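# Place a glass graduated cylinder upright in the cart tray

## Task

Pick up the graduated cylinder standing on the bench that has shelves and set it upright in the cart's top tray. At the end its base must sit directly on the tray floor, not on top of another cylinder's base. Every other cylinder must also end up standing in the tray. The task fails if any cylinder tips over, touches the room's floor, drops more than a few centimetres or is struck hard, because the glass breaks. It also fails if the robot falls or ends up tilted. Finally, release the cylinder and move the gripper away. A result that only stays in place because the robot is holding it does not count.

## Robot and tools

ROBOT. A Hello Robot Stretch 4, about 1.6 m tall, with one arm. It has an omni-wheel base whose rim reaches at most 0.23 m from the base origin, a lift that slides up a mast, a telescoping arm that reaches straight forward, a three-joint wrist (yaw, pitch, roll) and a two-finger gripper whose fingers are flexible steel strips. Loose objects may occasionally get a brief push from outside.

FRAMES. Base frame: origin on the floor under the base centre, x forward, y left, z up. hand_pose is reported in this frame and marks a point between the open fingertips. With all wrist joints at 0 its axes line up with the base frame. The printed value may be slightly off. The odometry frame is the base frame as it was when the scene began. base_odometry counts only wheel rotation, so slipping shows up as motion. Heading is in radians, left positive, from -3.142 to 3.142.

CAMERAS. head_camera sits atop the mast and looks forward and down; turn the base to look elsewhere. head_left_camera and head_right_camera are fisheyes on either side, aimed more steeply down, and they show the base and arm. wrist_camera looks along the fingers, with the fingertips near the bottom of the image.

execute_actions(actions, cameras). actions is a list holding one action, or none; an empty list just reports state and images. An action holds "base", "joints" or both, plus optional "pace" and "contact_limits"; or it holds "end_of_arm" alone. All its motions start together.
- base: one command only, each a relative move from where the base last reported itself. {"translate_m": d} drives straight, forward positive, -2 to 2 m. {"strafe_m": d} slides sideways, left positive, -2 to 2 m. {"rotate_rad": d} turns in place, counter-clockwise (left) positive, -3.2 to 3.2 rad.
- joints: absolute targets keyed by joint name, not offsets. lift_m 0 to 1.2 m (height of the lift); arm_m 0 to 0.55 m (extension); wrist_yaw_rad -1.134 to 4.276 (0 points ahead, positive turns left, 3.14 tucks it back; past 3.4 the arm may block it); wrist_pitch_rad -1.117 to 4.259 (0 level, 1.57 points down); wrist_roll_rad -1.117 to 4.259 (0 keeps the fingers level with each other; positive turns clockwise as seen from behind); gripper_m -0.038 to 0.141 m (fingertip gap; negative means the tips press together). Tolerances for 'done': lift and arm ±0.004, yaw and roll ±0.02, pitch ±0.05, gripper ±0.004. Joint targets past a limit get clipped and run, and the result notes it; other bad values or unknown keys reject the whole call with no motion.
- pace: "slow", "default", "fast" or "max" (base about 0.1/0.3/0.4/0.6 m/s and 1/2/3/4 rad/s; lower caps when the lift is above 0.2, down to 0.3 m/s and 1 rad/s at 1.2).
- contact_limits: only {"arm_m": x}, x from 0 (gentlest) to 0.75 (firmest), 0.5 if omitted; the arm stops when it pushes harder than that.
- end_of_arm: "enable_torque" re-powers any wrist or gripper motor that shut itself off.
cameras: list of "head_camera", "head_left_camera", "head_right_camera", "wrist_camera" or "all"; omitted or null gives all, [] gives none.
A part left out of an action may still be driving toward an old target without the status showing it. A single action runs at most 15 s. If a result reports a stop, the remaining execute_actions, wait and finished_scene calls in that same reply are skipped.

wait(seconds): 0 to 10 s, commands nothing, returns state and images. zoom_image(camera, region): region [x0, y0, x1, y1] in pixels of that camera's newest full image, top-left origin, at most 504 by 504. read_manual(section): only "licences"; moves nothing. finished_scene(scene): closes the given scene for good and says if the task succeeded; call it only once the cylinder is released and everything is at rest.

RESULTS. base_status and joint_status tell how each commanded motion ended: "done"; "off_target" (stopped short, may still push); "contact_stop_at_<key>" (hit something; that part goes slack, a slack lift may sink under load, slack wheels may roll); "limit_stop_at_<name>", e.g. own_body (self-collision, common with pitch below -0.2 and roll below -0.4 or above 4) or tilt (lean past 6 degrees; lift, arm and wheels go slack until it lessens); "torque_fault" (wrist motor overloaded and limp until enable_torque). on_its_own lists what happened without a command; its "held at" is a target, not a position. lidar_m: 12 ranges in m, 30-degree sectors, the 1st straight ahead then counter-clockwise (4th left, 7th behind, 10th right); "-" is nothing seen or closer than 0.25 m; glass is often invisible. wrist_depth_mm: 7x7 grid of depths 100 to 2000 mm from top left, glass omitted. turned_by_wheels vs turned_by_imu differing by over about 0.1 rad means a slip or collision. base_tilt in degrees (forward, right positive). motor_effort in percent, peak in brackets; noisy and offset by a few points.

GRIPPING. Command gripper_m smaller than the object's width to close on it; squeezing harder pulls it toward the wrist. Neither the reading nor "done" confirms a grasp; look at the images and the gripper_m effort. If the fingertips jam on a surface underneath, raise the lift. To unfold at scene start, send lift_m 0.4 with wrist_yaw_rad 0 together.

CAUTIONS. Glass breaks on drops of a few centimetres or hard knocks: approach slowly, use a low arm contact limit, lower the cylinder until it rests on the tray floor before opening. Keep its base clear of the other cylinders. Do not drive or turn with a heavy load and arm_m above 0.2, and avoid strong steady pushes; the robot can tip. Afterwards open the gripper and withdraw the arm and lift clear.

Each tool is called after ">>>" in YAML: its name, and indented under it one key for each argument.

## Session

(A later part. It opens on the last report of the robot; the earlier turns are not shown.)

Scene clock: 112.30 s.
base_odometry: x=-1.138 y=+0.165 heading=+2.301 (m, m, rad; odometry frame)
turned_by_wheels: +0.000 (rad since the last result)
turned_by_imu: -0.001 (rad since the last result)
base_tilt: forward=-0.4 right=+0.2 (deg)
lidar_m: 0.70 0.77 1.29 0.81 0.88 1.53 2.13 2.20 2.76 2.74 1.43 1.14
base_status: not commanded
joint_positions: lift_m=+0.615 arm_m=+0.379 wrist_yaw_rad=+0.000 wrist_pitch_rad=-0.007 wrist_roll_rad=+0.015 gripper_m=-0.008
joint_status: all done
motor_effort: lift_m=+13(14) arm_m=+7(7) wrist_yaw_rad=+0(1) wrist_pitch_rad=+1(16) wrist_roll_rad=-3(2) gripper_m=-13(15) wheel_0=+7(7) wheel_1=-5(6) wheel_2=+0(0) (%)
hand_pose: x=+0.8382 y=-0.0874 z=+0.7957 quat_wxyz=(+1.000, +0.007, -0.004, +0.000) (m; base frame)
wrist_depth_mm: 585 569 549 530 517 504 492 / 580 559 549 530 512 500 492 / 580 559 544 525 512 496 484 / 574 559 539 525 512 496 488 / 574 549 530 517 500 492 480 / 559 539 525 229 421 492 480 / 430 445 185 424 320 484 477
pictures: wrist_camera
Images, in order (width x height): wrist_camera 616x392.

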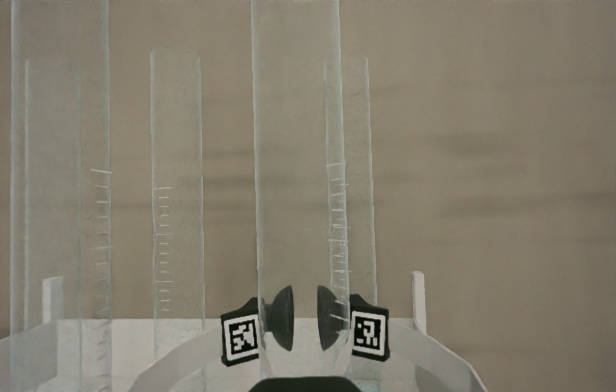

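Contact, with heights matching the floor level. Release.

>>> execute_actions:
  actions:
    - {"joints":{"gripper_m":0.07,"lift_m":0.619},"pace":"slow"}
  cameras: ["wrist_camera"]

>>> execute_actions:
  actions:
    - {"joints":{"arm_m":0.22},"pace":"slow"}
  cameras: ["wrist_camera"]

>>> execute_actions:
  actions:
    - {"joints":{"arm_m":0.01},"base":{"translate_m":-0.15}}
  cameras: ["wrist_camera","head_camera"]

>>> zoom_image:
  camera: "head_camera"
  region: [120,220,280,380]

Scene clock: 119.27 s.
base_odometry: x=-1.138 y=+0.165 heading=+2.301 (m, m, rad; odometry frame)
turned_by_wheels: +0.000 (rad since the last result)
turned_by_imu: -0.001 (rad since the last result)
base_tilt: forward=-0.3 right=+0.2 (deg)
lidar_m: 0.69 0.77 1.30 0.81 0.89 1.52 2.11 2.22 2.76 2.75 1.48 1.15
base_status: not commanded
joint_positions: lift_m=+0.619 arm_m=+0.379 wrist_yaw_rad=+0.000 wrist_pitch_rad=-0.004 wrist_roll_rad=+0.015 gripper_m=+0.070
joint_status: all done
motor_effort: lift_m=+20(20) arm_m=+7(7) wrist_yaw_rad=-1(0) wrist_pitch_rad=-10(11) wrist_roll_rad=-2(1) gripper_m=-3(8) wheel_0=+7(7) wheel_1=-6(6) wheel_2=+0(0) (%)
hand_pose: x=+0.8382 y=-0.0875 z=+0.7981 quat_wxyz=(+1.000, +0.007, -0.002, +0.000) (m; base frame)
wrist_depth_mm: 580 559 544 530 512 504 488 / 580 559 544 525 512 500 484 / 574 559 544 525 508 504 488 / 574 554 539 521 508 496 477 / 574 559 539 525 512 492 480 / 564 539 436 512 226 492 477 / 430 449 415 424 392 484 477
pictures: wrist_camera
Images, in order (width x height): wrist_camera 616x392.

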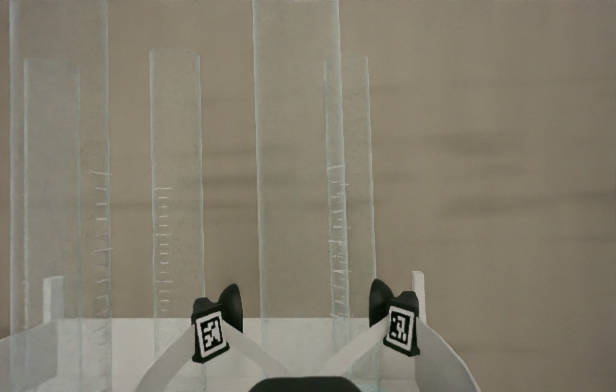

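Scene clock: 122.13 s.
base_odometry: x=-1.138 y=+0.165 heading=+2.301 (m, m, rad; odometry frame)
turned_by_wheels: +0.000 (rad since the last result)
turned_by_imu: -0.001 (rad since the last result)
base_tilt: forward=-0.3 right=+0.1 (deg)
lidar_m: 0.70 0.78 1.29 0.81 0.88 1.53 2.12 2.19 2.74 2.74 1.44 1.15
base_status: not commanded
joint_positions: lift_m=+0.619 arm_m=+0.221 wrist_yaw_rad=+0.000 wrist_pitch_rad=-0.004 wrist_roll_rad=+0.015 gripper_m=+0.070
joint_status: all done
motor_effort: lift_m=+20(20) arm_m=-7(8) wrist_yaw_rad=-1(1) wrist_pitch_rad=-10(9) wrist_roll_rad=-2(2) gripper_m=-3(4) wheel_0=+7(7) wheel_1=-6(6) wheel_2=+0(0) (%)
hand_pose: x=+0.6806 y=-0.0874 z=+0.7981 quat_wxyz=(+1.000, +0.007, -0.002, +0.000) (m; base frame)
wrist_depth_mm: 759 732 707 691 668 647 634 / 750 741 707 691 676 640 640 / 741 715 715 683 661 647 634 / 741 723 691 676 661 640 621 / 741 715 699 668 661 640 621 / 732 615 591 591 224 634 627 / 445 469 415 433 351 627 621
pictures: wrist_camera
Images, in order (width x height): wrist_camera 616x392.

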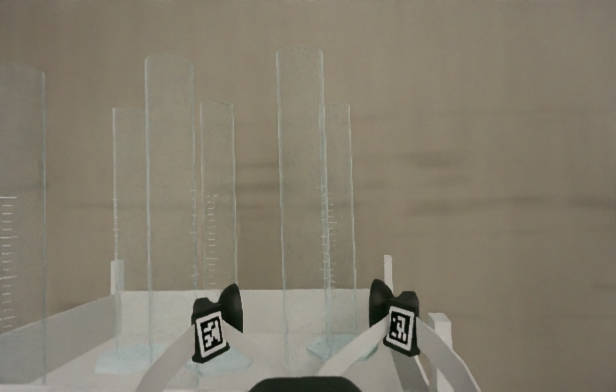

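Scene clock: 123.97 s.
base_odometry: x=-1.038 y=+0.053 heading=+2.300 (m, m, rad; odometry frame)
turned_by_wheels: -0.001 (rad since the last result)
turned_by_imu: -0.001 (rad since the last result)
base_tilt: forward=-0.4 right=+0.1 (deg)
lidar_m: 0.83 0.93 1.32 0.82 0.89 1.47 2.00 2.03 2.76 2.70 1.62 1.29
base_status: done
joint_positions: lift_m=+0.619 arm_m=+0.011 wrist_yaw_rad=+0.000 wrist_pitch_rad=-0.004 wrist_roll_rad=+0.015 gripper_m=+0.070
joint_status: all done
motor_effort: lift_m=+20(20) arm_m=-7(8) wrist_yaw_rad=+0(2) wrist_pitch_rad=-11(11) wrist_roll_rad=-2(1) gripper_m=-2(4) wheel_0=-6(12) wheel_1=-4(10) wheel_2=+2(13) (%)
hand_pose: x=+0.4706 y=-0.0875 z=+0.7981 quat_wxyz=(+1.000, +0.007, -0.002, +0.000) (m; base frame)
wrist_depth_mm: 1160 1118 1098 1025 1060 1008 976 / 1182 1118 1078 1060 1008 991 960 / 1098 1118 1060 1042 1025 991 976 / 1138 1098 1078 1042 1008 991 960 / 1138 1098 1042 1008 991 991 960 / 1118 640 634 621 224 960 931 / 1138 1078 946 946 991 991 946
pictures: head_camera, wrist_camera
Images, in order (width x height): head_camera 420x560, wrist_camera 616x392.

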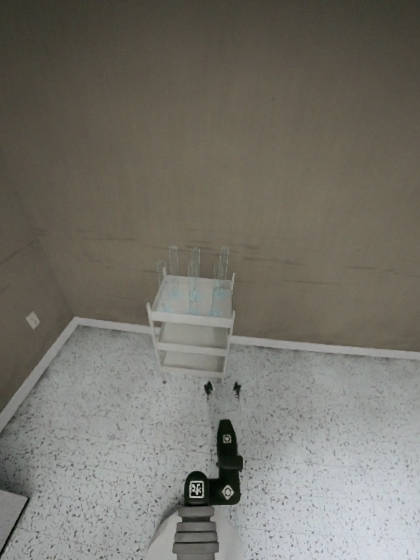

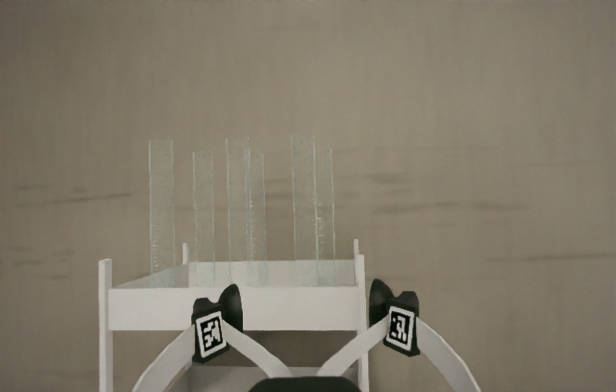

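Region (120, 220, 280, 380) of head_camera's 420x560 image, scaled by 3.150, with more detail than that image has.

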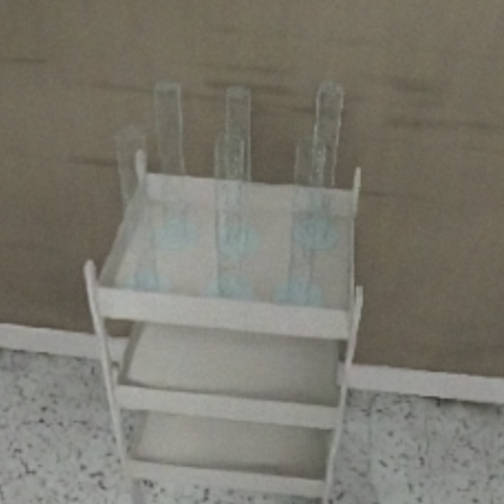

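>>> finished_scene:
  scene: 2

The scene is finished: the task was done.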